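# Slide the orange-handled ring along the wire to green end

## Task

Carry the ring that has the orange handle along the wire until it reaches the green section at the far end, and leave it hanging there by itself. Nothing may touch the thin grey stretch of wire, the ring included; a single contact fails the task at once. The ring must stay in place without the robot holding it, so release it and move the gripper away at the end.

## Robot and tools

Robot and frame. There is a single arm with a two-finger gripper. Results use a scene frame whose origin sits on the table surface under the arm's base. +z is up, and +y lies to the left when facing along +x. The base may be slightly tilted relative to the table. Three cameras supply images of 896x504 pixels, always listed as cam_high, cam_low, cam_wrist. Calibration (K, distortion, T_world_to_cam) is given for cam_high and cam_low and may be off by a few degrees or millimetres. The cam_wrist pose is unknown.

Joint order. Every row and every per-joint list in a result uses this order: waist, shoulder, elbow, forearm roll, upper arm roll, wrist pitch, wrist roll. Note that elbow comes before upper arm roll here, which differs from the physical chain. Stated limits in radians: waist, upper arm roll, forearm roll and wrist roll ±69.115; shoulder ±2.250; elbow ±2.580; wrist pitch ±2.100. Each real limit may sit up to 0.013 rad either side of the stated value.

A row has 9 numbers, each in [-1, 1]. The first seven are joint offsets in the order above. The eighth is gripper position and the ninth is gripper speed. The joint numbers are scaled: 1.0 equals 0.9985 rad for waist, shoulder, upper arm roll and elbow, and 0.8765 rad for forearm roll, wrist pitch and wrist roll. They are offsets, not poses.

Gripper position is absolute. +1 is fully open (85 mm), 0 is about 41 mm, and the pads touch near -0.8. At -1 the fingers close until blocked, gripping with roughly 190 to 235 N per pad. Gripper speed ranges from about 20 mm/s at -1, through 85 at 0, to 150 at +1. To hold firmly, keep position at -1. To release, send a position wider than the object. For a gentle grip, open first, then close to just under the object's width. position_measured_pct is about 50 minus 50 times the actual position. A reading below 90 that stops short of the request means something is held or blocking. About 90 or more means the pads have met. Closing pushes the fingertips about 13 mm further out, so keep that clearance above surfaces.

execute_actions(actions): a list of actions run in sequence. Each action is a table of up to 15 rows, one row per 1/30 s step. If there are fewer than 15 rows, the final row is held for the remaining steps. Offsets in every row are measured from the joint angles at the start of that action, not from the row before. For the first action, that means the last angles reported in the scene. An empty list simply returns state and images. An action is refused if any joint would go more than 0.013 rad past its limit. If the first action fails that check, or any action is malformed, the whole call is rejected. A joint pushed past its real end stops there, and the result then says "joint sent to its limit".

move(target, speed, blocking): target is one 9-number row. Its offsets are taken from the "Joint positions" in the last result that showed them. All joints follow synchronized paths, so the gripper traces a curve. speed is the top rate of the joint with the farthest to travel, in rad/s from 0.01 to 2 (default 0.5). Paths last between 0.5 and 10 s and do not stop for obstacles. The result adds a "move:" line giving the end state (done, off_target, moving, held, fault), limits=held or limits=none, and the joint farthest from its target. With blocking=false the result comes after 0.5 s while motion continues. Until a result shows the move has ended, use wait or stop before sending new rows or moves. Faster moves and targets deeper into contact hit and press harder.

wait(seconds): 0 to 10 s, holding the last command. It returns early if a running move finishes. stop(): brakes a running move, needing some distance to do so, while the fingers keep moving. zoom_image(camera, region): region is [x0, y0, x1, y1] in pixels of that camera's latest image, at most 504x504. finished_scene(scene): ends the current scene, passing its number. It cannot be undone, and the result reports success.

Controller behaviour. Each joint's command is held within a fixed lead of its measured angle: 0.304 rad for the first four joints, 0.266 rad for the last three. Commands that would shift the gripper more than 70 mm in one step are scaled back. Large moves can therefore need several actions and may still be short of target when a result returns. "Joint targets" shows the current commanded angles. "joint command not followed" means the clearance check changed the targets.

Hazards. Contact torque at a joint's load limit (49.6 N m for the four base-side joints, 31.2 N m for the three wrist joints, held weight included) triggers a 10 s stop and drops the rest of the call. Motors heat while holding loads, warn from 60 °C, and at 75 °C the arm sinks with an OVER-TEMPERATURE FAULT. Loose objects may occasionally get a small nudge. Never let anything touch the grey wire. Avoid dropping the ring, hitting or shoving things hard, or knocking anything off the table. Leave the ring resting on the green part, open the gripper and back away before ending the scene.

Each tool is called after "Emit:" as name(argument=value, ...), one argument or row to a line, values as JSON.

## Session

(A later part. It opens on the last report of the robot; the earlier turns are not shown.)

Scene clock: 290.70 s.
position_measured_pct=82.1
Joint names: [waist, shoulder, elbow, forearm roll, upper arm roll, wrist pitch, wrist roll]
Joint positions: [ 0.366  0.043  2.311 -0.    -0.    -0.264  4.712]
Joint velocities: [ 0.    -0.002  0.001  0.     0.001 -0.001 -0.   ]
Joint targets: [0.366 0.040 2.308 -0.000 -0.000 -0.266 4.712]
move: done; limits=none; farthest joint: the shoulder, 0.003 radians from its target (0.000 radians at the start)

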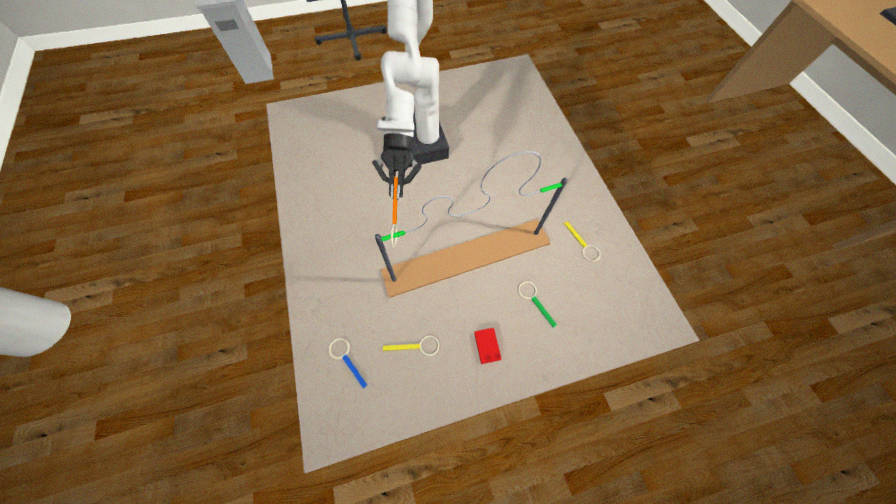

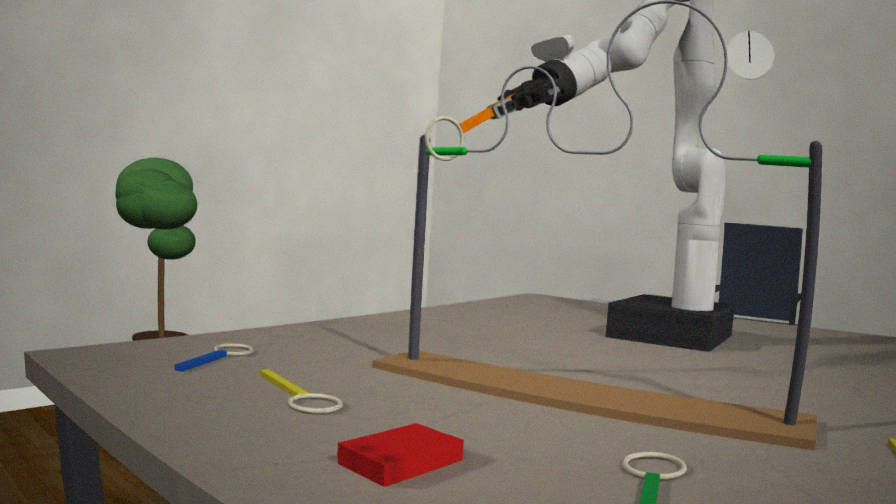

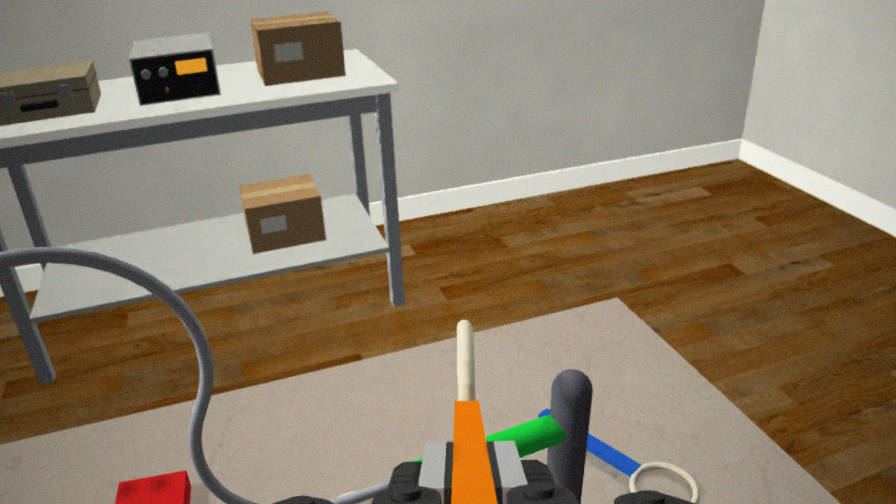

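Emit:
move(
  target=[0,-0.003,-0.003,0,0,0.0696,0.2,-0.72,-1],
  speed=0.3,
)

Scene clock: 296.17 s.
position_measured_pct=82.9
Joint names: [waist, shoulder, elbow, forearm roll, upper arm roll, wrist pitch, wrist roll]
Joint positions: [ 0.366  0.04   2.308 -0.    -0.    -0.203  4.887]
Joint velocities: [-0.    -0.    -0.    -0.001 -0.001  0.001  0.002]
Joint targets: [0.366 0.040 2.308 -0.000 -0.000 -0.203 4.887]
move: done; limits=none; farthest joint: the waist, 0.000 radians from its target (0.000 radians at the start)

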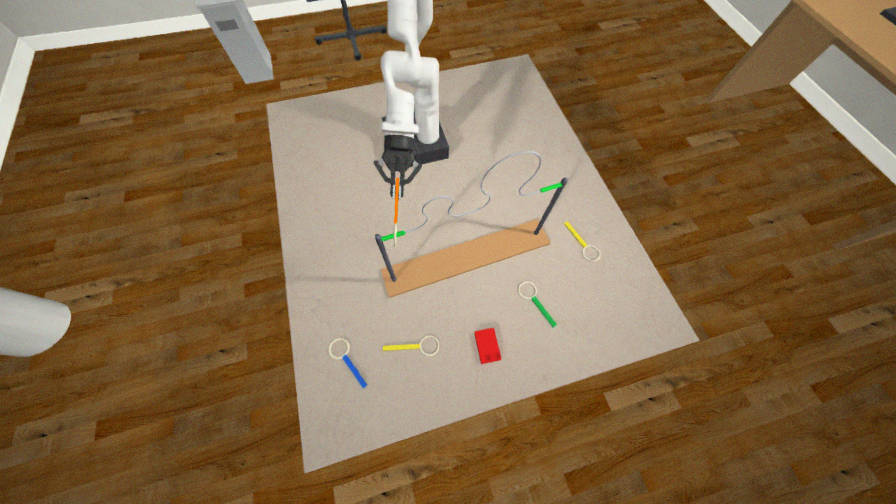

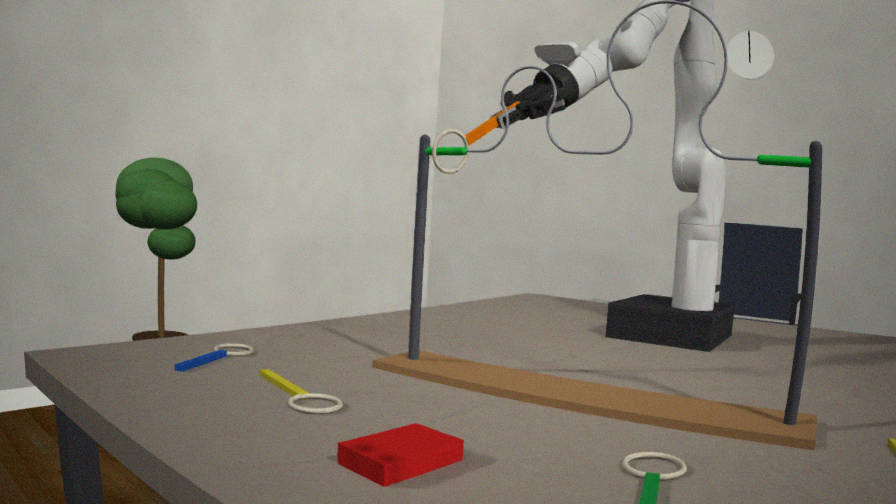

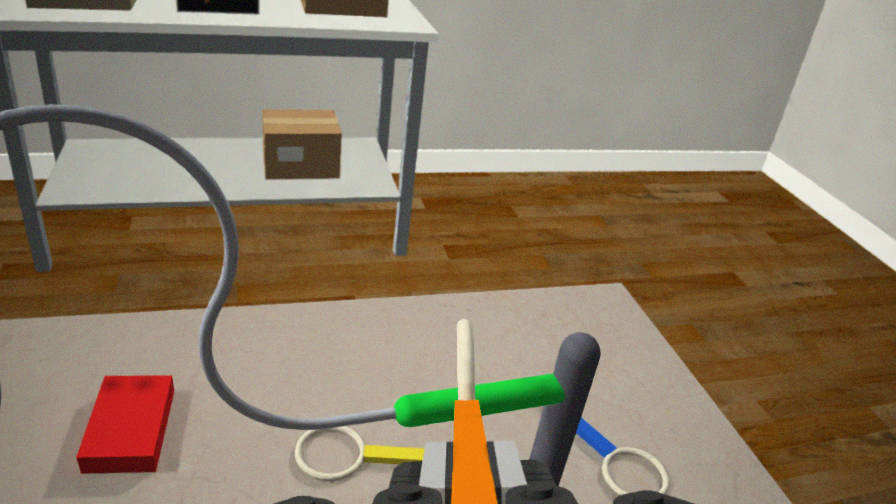

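Emit:
move(
  target=[-0.0837,-0.0282,0.1136,0,0,-0.1549,-0.01,-0.72,-1],
  speed=0.15,
)

Emit:
move(
  target=[-0.0327,-0.0319,0.0055,0,0,0.0301,-0.5956,-0.72,-1],
  speed=0.7,
)

Emit:
zoom_image(
  camera="cam_low",
  region=[440, 50, 600, 190],
)

Emit:
zoom_image(
  camera="cam_high",
  region=[385, 170, 475, 250],
)

Scene clock: 364.70 s.
position_measured_pct=82.9
Joint names: [waist, shoulder, elbow, forearm roll, upper arm roll, wrist pitch, wrist roll]
Joint positions: [ 0.283  0.012  2.421 -0.    -0.    -0.338  4.878]
Joint velocities: [-0.002 -0.001  0.001  0.    -0.    -0.001 -0.001]
Joint targets: [0.283 0.012 2.421 -0.000 -0.000 -0.338 4.878]
move: done; limits=none; farthest joint: the waist, 0.001 radians from its target (0.084 radians at the start)

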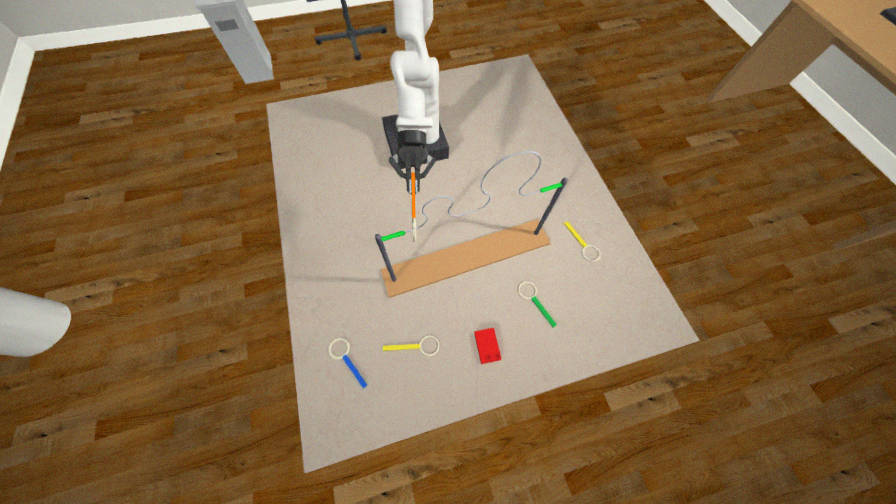

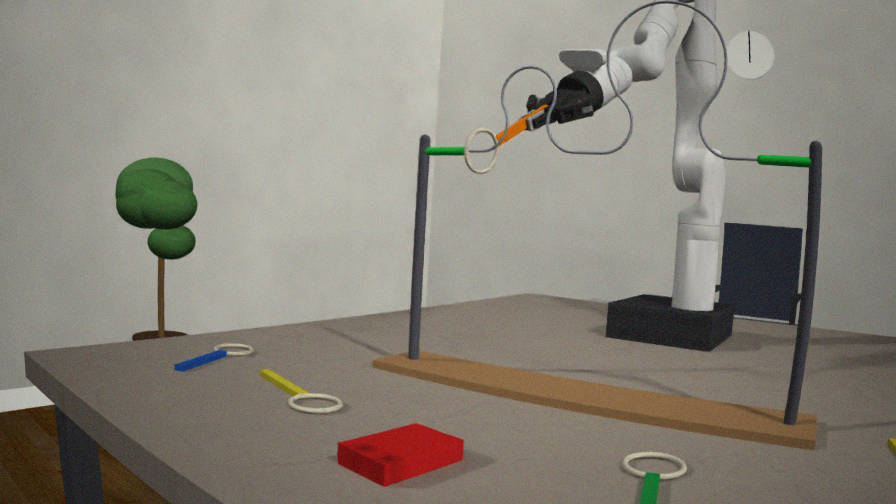

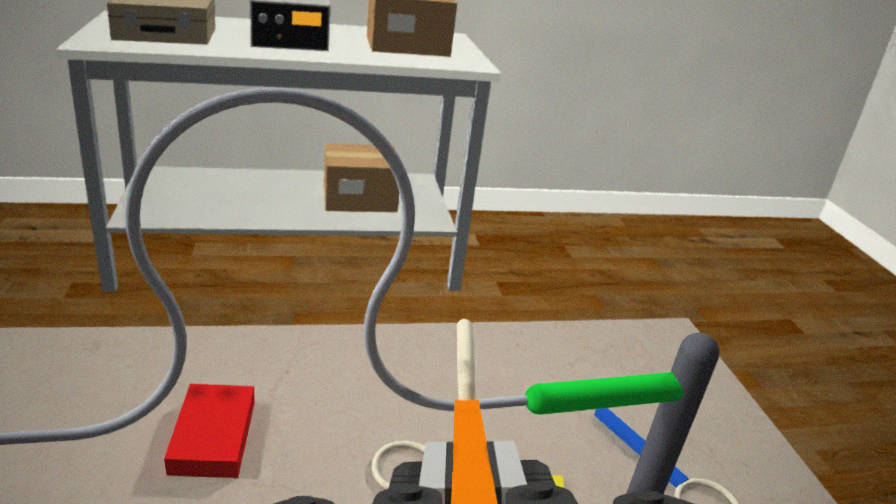

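Scene clock: 366.00 s.
position_measured_pct=82.9
Joint names: [waist, shoulder, elbow, forearm roll, upper arm roll, wrist pitch, wrist roll]
Joint positions: [ 0.25  -0.019  2.427 -0.    -0.    -0.312  4.356]
Joint velocities: [-0.001 -0.002  0.001 -0.    -0.    -0.    -0.002]
Joint targets: [0.250 -0.019 2.427 -0.000 -0.000 -0.312 4.356]
move: done; limits=none; farthest joint: the waist, 0.000 radians from its target (0.033 radians at the start)

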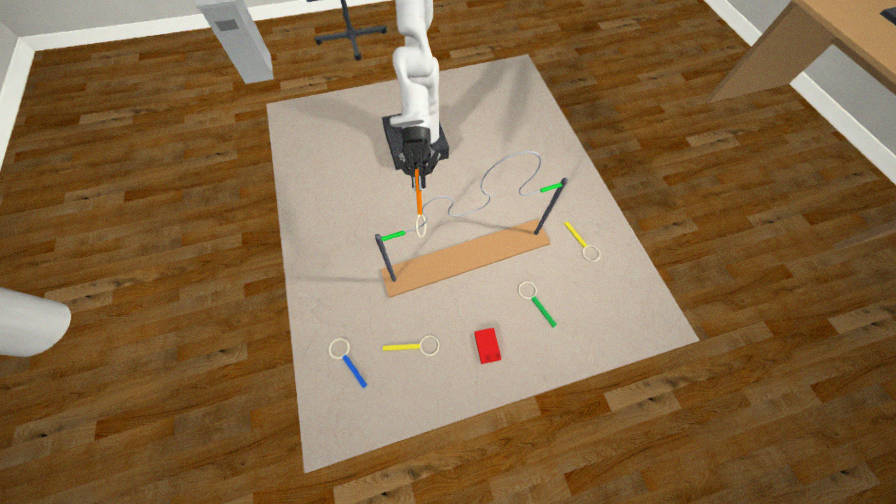

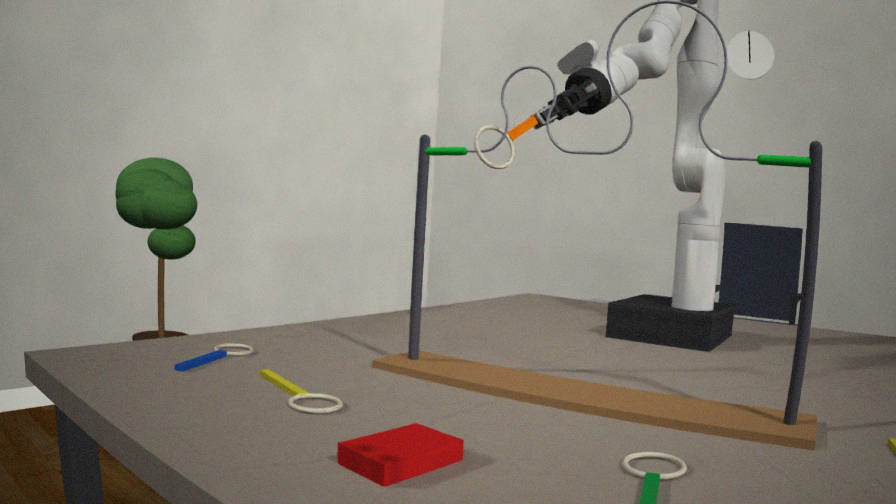

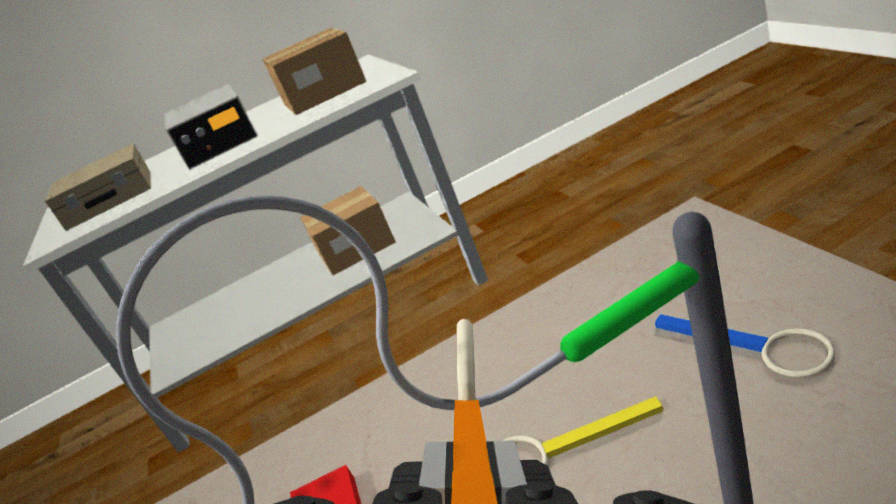

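Region (440, 50, 600, 190) of cam_low's 896x504 image, scaled by 3.150, with more detail than that image has; it fills the top 441 rows of this view, and the rest is white.

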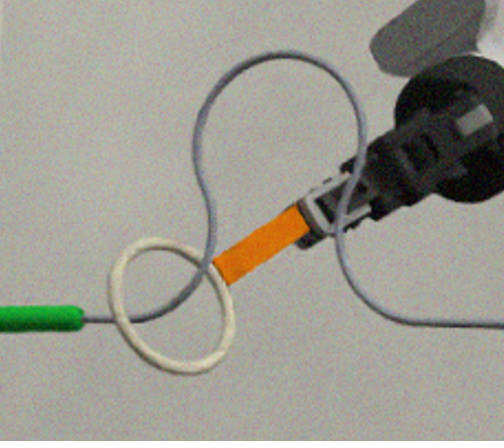

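Region (385, 170, 475, 250) of cam_high's 896x504 image, scaled by 5.600, with more detail than that image has.

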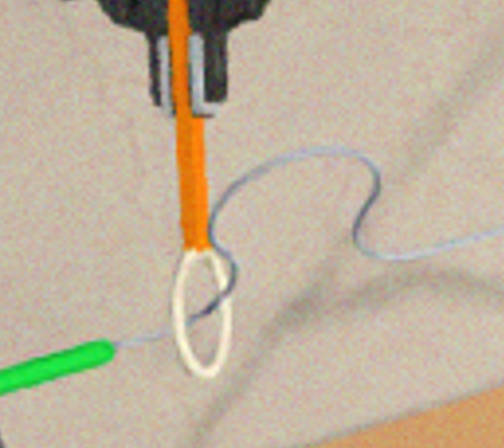

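Emit:
move(
  target=[-0.0246,-0.0507,-0.0215,0,0,0.0804,-0.6857,-0.72,-1],
  speed=0.9,
)

Emit:
move(
  target=[-0.0092,-0.0503,-0.0433,0,0,0.1061,-0.82,-0.72,-1],
  speed=0.9,
)

Emit:
zoom_image(
  camera="cam_low",
  region=[440, 50, 600, 190],
)

Emit:
move(
  target=[0.0152,-0.0613,-0.0997,0,0,0.183,0,-0.72,-1],
  speed=0.2,
)

Emit:
zoom_image(
  camera="cam_low",
  region=[440, 50, 600, 190],
)

Scene clock: 380.43 s.
position_measured_pct=82.9
Joint names: [waist, shoulder, elbow, forearm roll, upper arm roll, wrist pitch, wrist roll]
Joint positions: [ 0.226 -0.07   2.405 -0.    -0.    -0.241  3.755]
Joint velocities: [-0.    -0.002  0.     0.    -0.     0.001 -0.001]
Joint targets: [0.226 -0.070 2.405 -0.000 -0.000 -0.241 3.755]
move: done; limits=none; farthest joint: the waist, 0.000 radians from its target (0.025 radians at the start)

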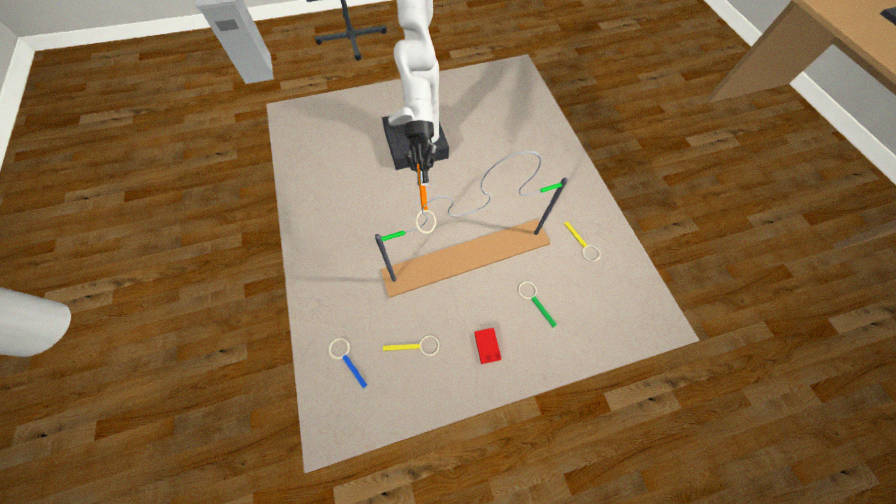

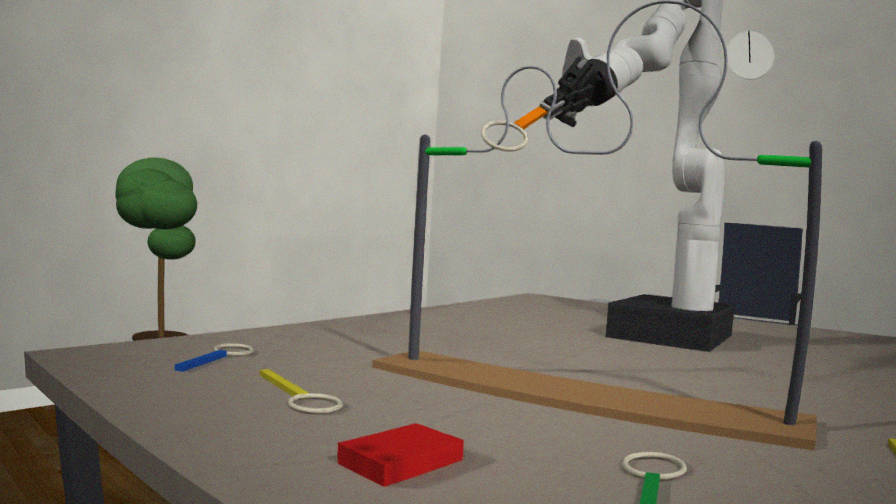

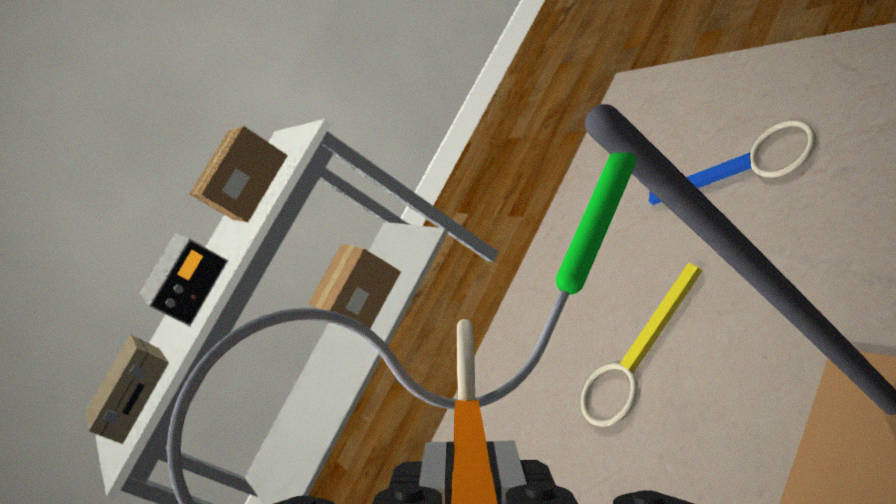

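Scene clock: 381.87 s.
position_measured_pct=82.9
Joint names: [waist, shoulder, elbow, forearm roll, upper arm roll, wrist pitch, wrist roll]
Joint positions: [ 0.217 -0.12   2.362 -0.    -0.    -0.149  3.037]
Joint velocities: [-0.    -0.001  0.    -0.    -0.     0.    -0.001]
Joint targets: [0.217 -0.120 2.362 -0.000 -0.000 -0.148 3.037]
move: done; limits=none; farthest joint: the wrist pitch, 0.001 radians from its target (0.093 radians at the start)

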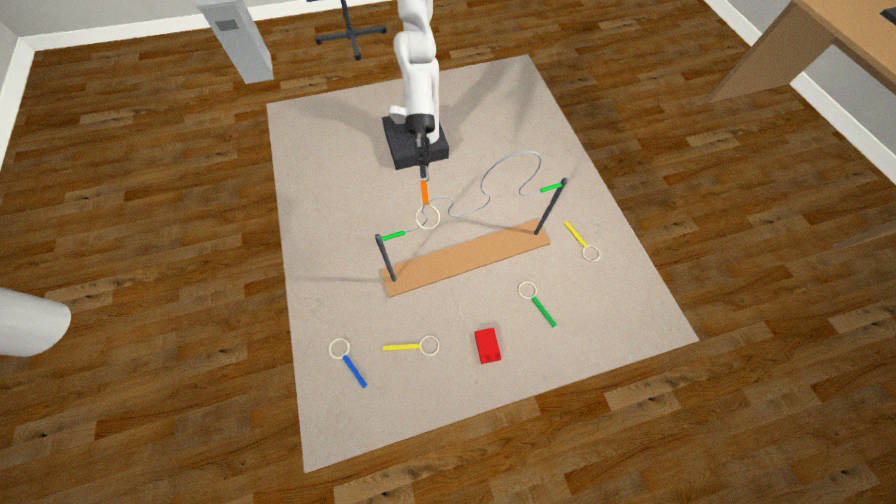

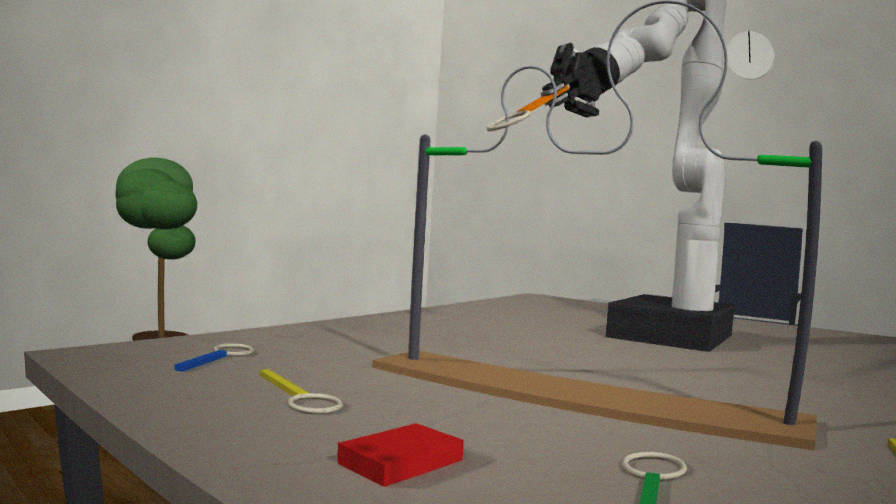

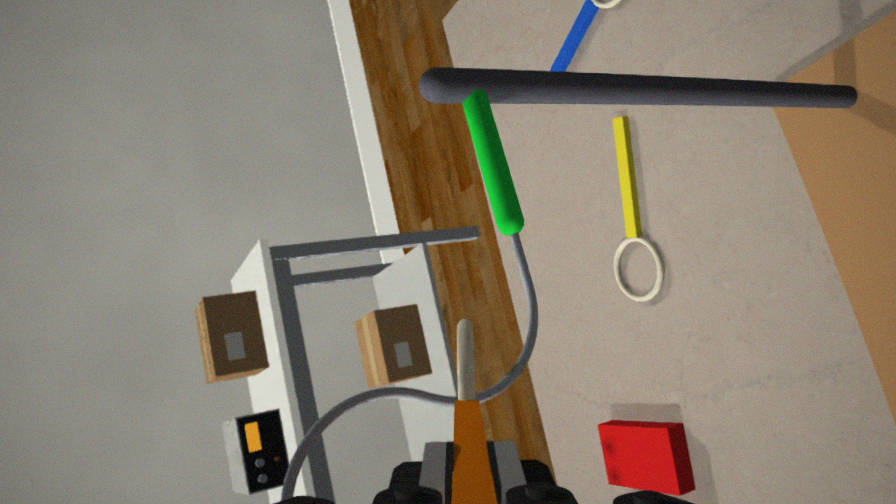

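Region (440, 50, 600, 190) of cam_low's 896x504 image, scaled by 3.150, with more detail than that image has; it fills the top 441 rows of this view, and the rest is white.

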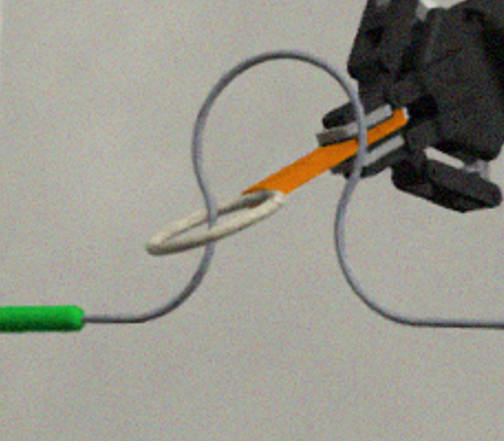

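Scene clock: 383.10 s.
position_measured_pct=82.9
Joint names: [waist, shoulder, elbow, forearm roll, upper arm roll, wrist pitch, wrist roll]
Joint positions: [ 0.232 -0.181  2.263 -0.    -0.     0.012  3.037]
Joint velocities: [ 0.    -0.002 -0.001 -0.     0.001  0.001 -0.   ]
Joint targets: [0.232 -0.181 2.263 -0.000 -0.000 0.012 3.037]
move: done; limits=none; farthest joint: the waist, 0.000 radians from its target (0.016 radians at the start)

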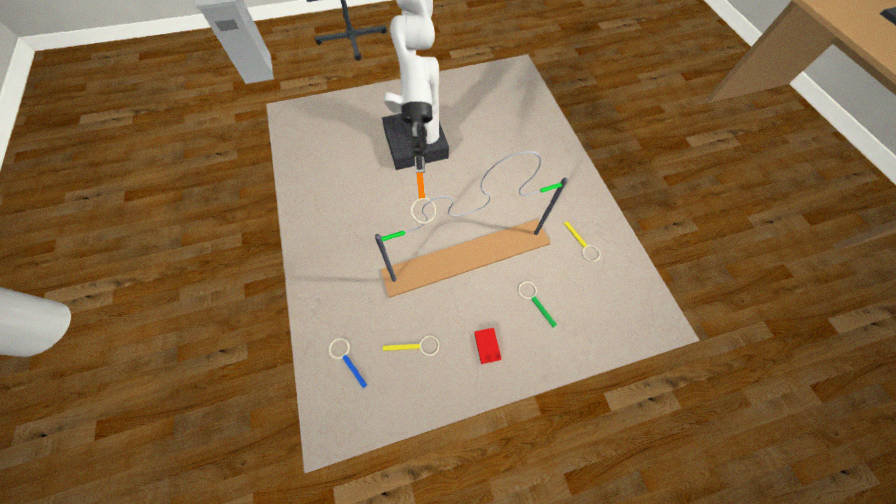

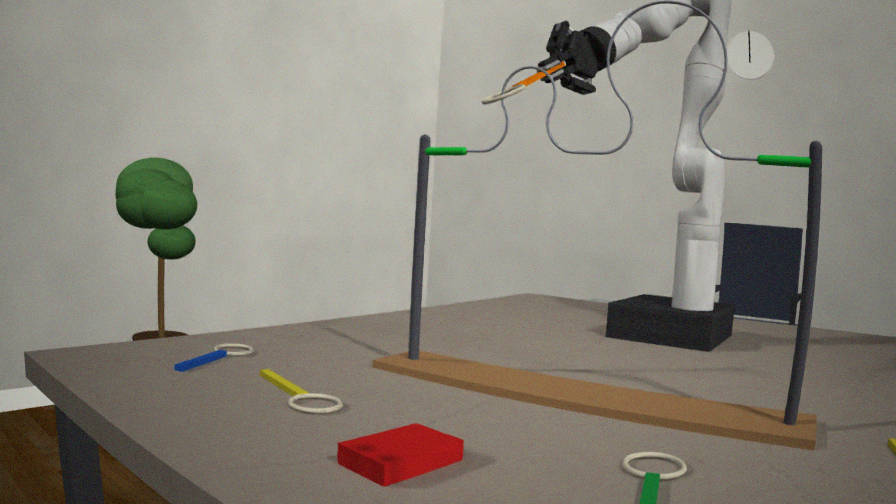

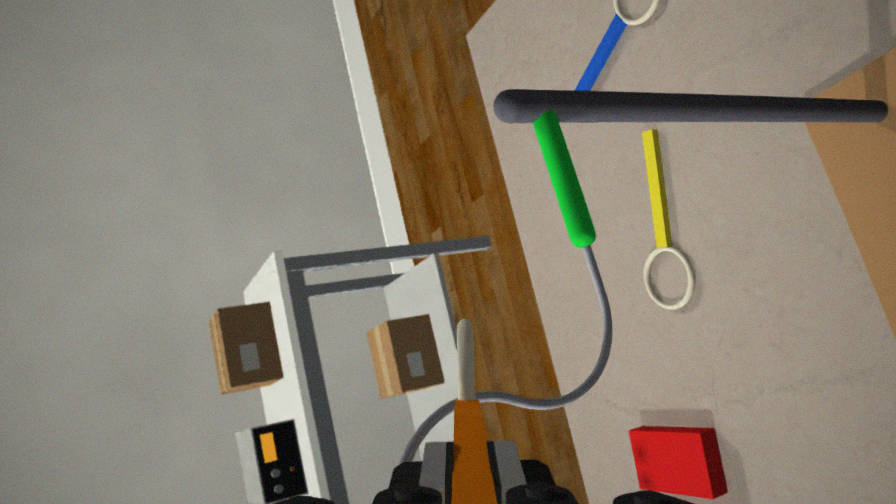

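Region (440, 50, 600, 190) of cam_low's 896x504 image, scaled by 3.150, with more detail than that image has; it fills the top 441 rows of this view, and the rest is white.

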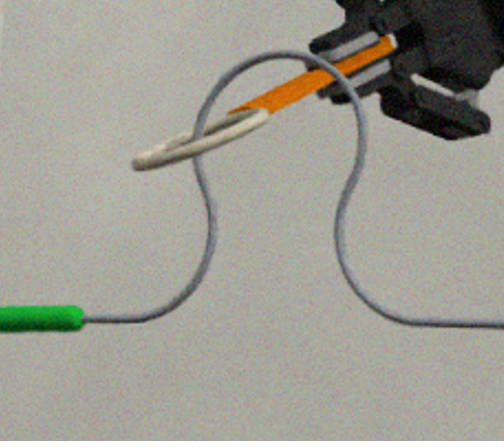

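Emit:
move(
  target=[-0.0192,-0.0441,-0.0648,0,0,0.1245,1,-0.72,-1],
  speed=1,
)

Emit:
move(
  target=[-0.0499,-0.0354,-0.0179,0,0,0.0607,0.99,-0.72,-1],
  speed=1,
)

Emit:
zoom_image(
  camera="cam_high",
  region=[400, 160, 490, 230],
)

Emit:
move(
  target=[-0.0511,-0.0056,0.0445,0,0,-0.0443,0.844,-0.72,-1],
  speed=1,
)

Scene clock: 401.73 s.
position_measured_pct=82.9
Joint names: [waist, shoulder, elbow, forearm roll, upper arm roll, wrist pitch, wrist roll]
Joint positions: [ 0.213 -0.225  2.198 -0.    -0.     0.121  3.913]
Joint velocities: [-0.     0.    -0.     0.001 -0.001 -0.     0.   ]
Joint targets: [0.213 -0.225 2.198 -0.000 -0.000 0.121 3.913]
move: done; limits=none; farthest joint: the waist, 0.000 radians from its target (0.019 radians at the start)

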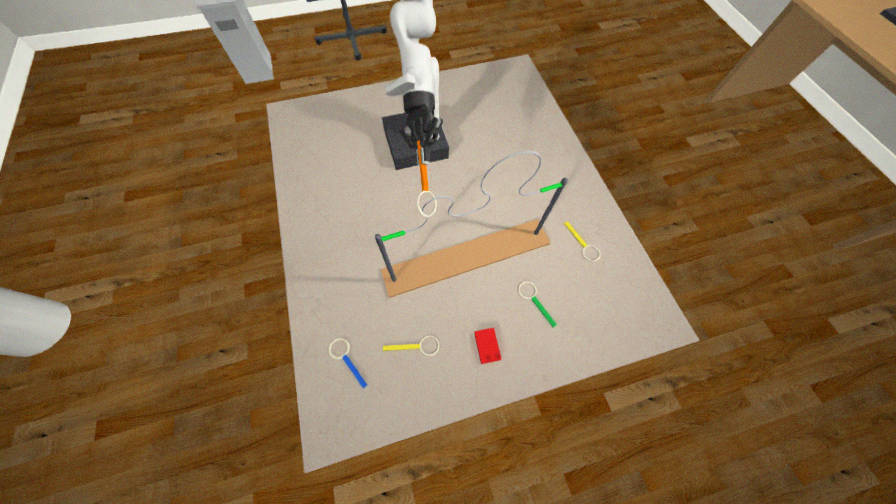

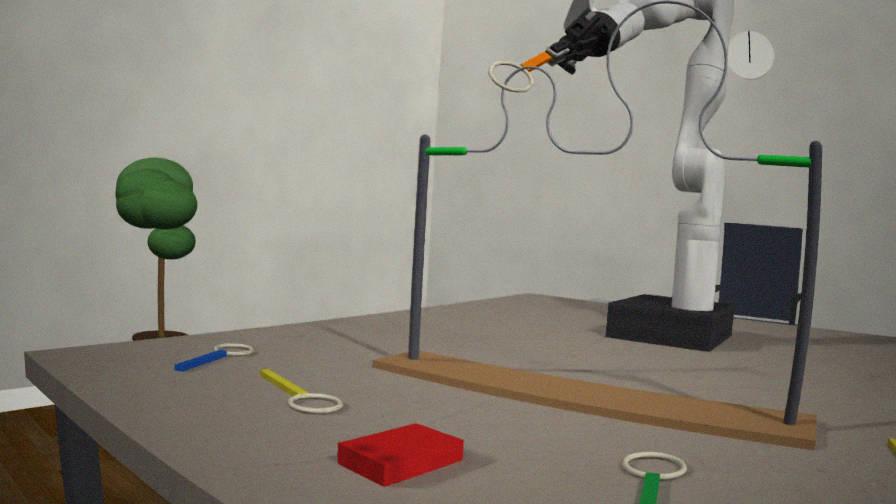

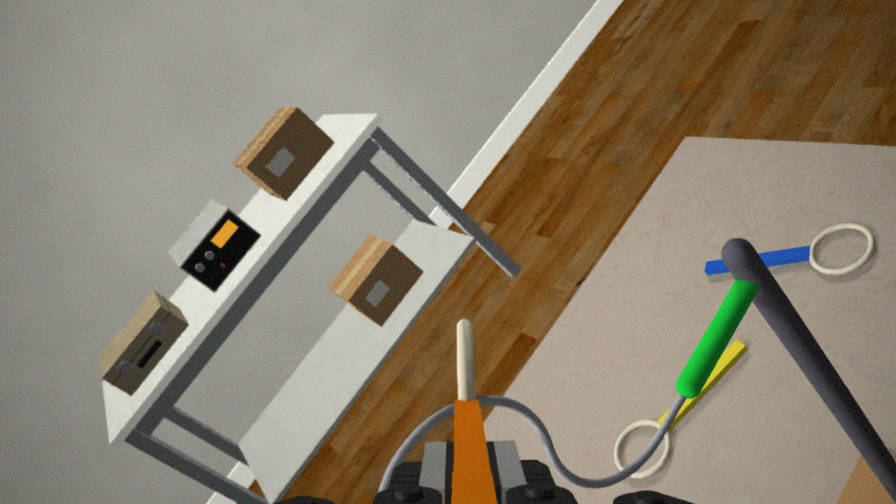

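Scene clock: 403.27 s.
position_measured_pct=82.9
Joint names: [waist, shoulder, elbow, forearm roll, upper arm roll, wrist pitch, wrist roll]
Joint positions: [ 0.163 -0.26   2.18  -0.    -0.     0.174  4.781]
Joint velocities: [-0.001  0.     0.    -0.    -0.001 -0.    -0.   ]
Joint targets: [0.163 -0.260 2.180 -0.000 -0.000 0.174 4.781]
move: done; limits=none; farthest joint: the waist, 0.000 radians from its target (0.049 radians at the start)

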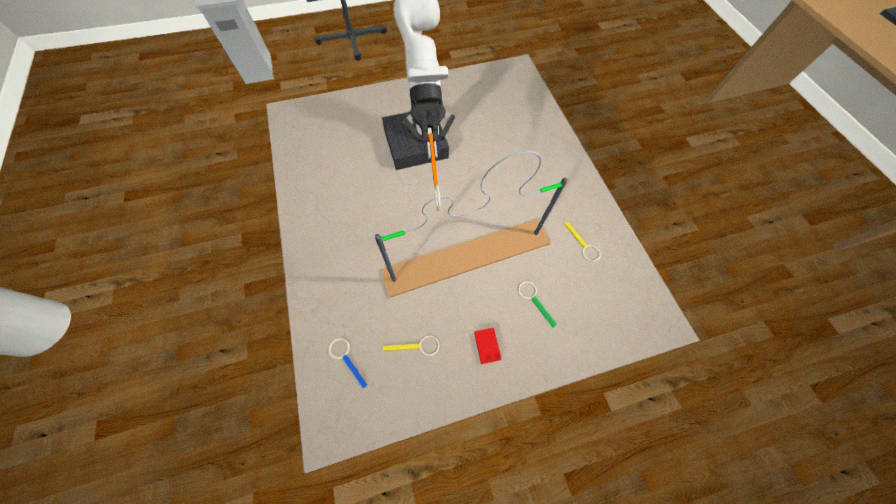

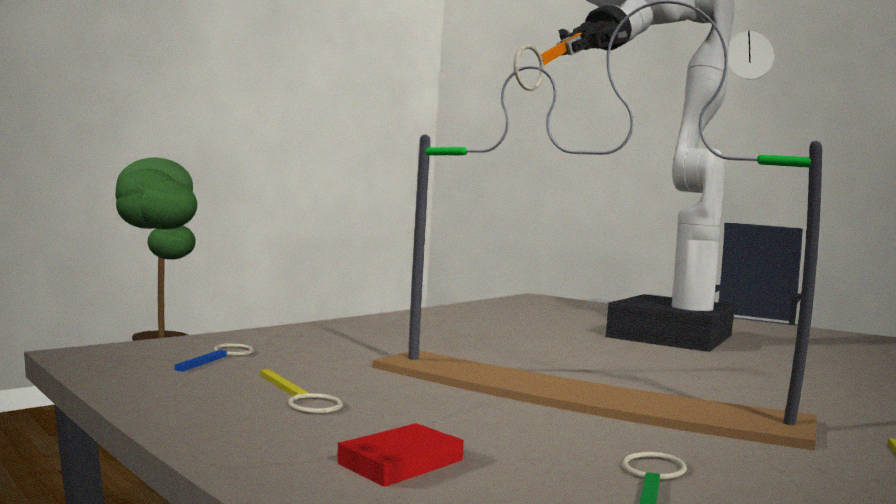

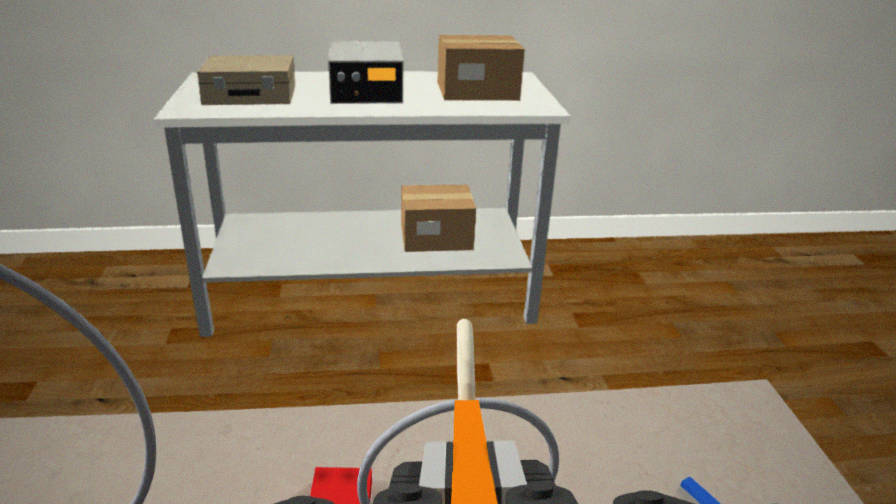

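Region (400, 160, 490, 230) of cam_high's 896x504 image, scaled by 5.600, with more detail than that image has.

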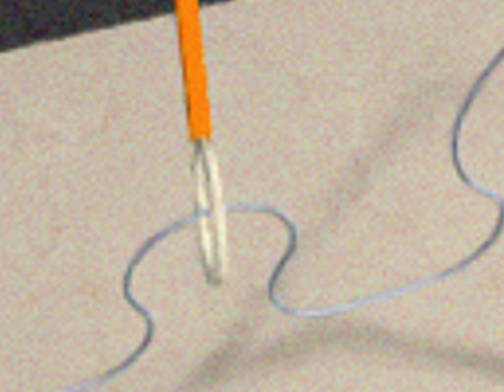

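Scene clock: 404.67 s.
position_measured_pct=82.9
Joint names: [waist, shoulder, elbow, forearm roll, upper arm roll, wrist pitch, wrist roll]
Joint positions: [ 0.112 -0.266  2.224 -0.    -0.     0.135  5.521]
Joint velocities: [-0.001 -0.001  0.001  0.001 -0.001 -0.     0.001]
Joint targets: [0.112 -0.266 2.224 -0.000 -0.000 0.135 5.521]
move: done; limits=none; farthest joint: the waist, 0.000 radians from its target (0.051 radians at the start)

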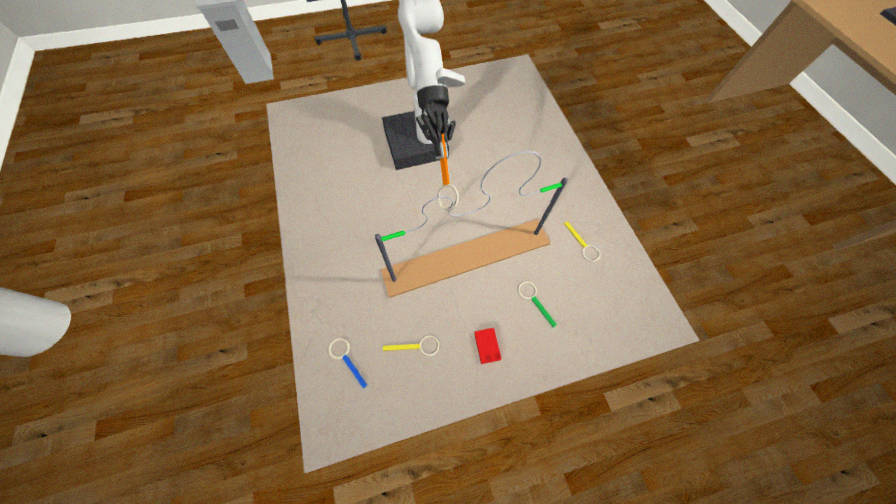

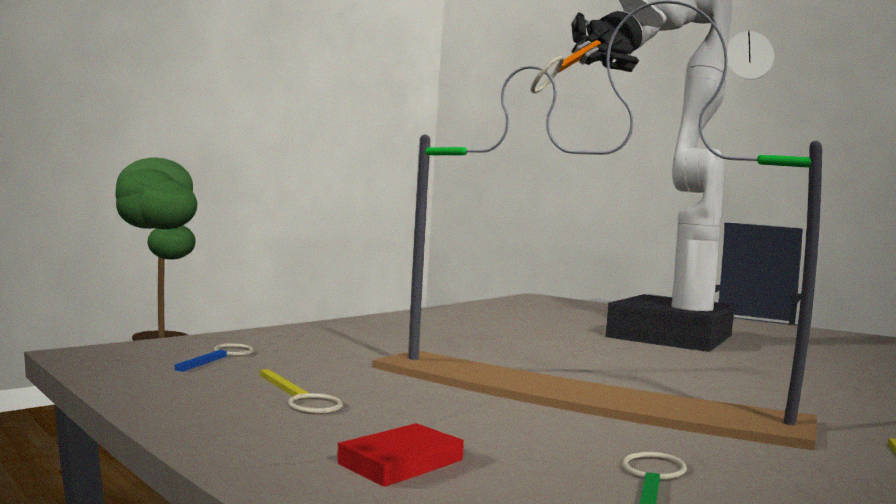

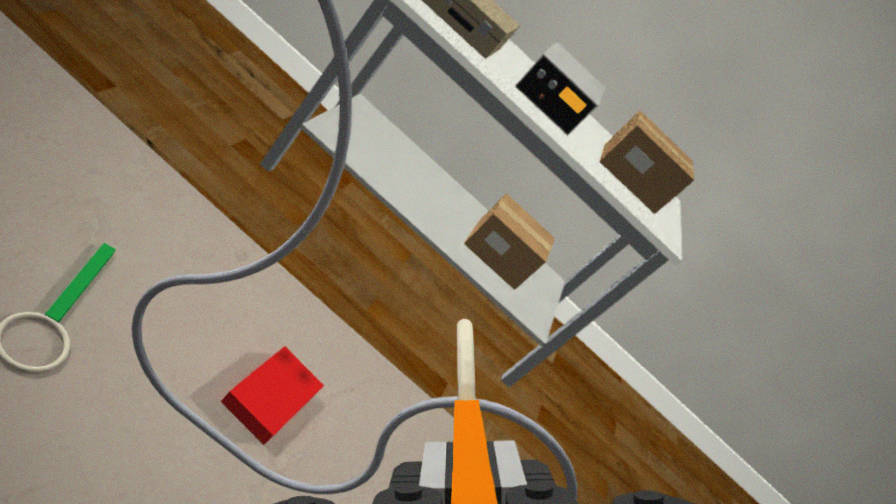

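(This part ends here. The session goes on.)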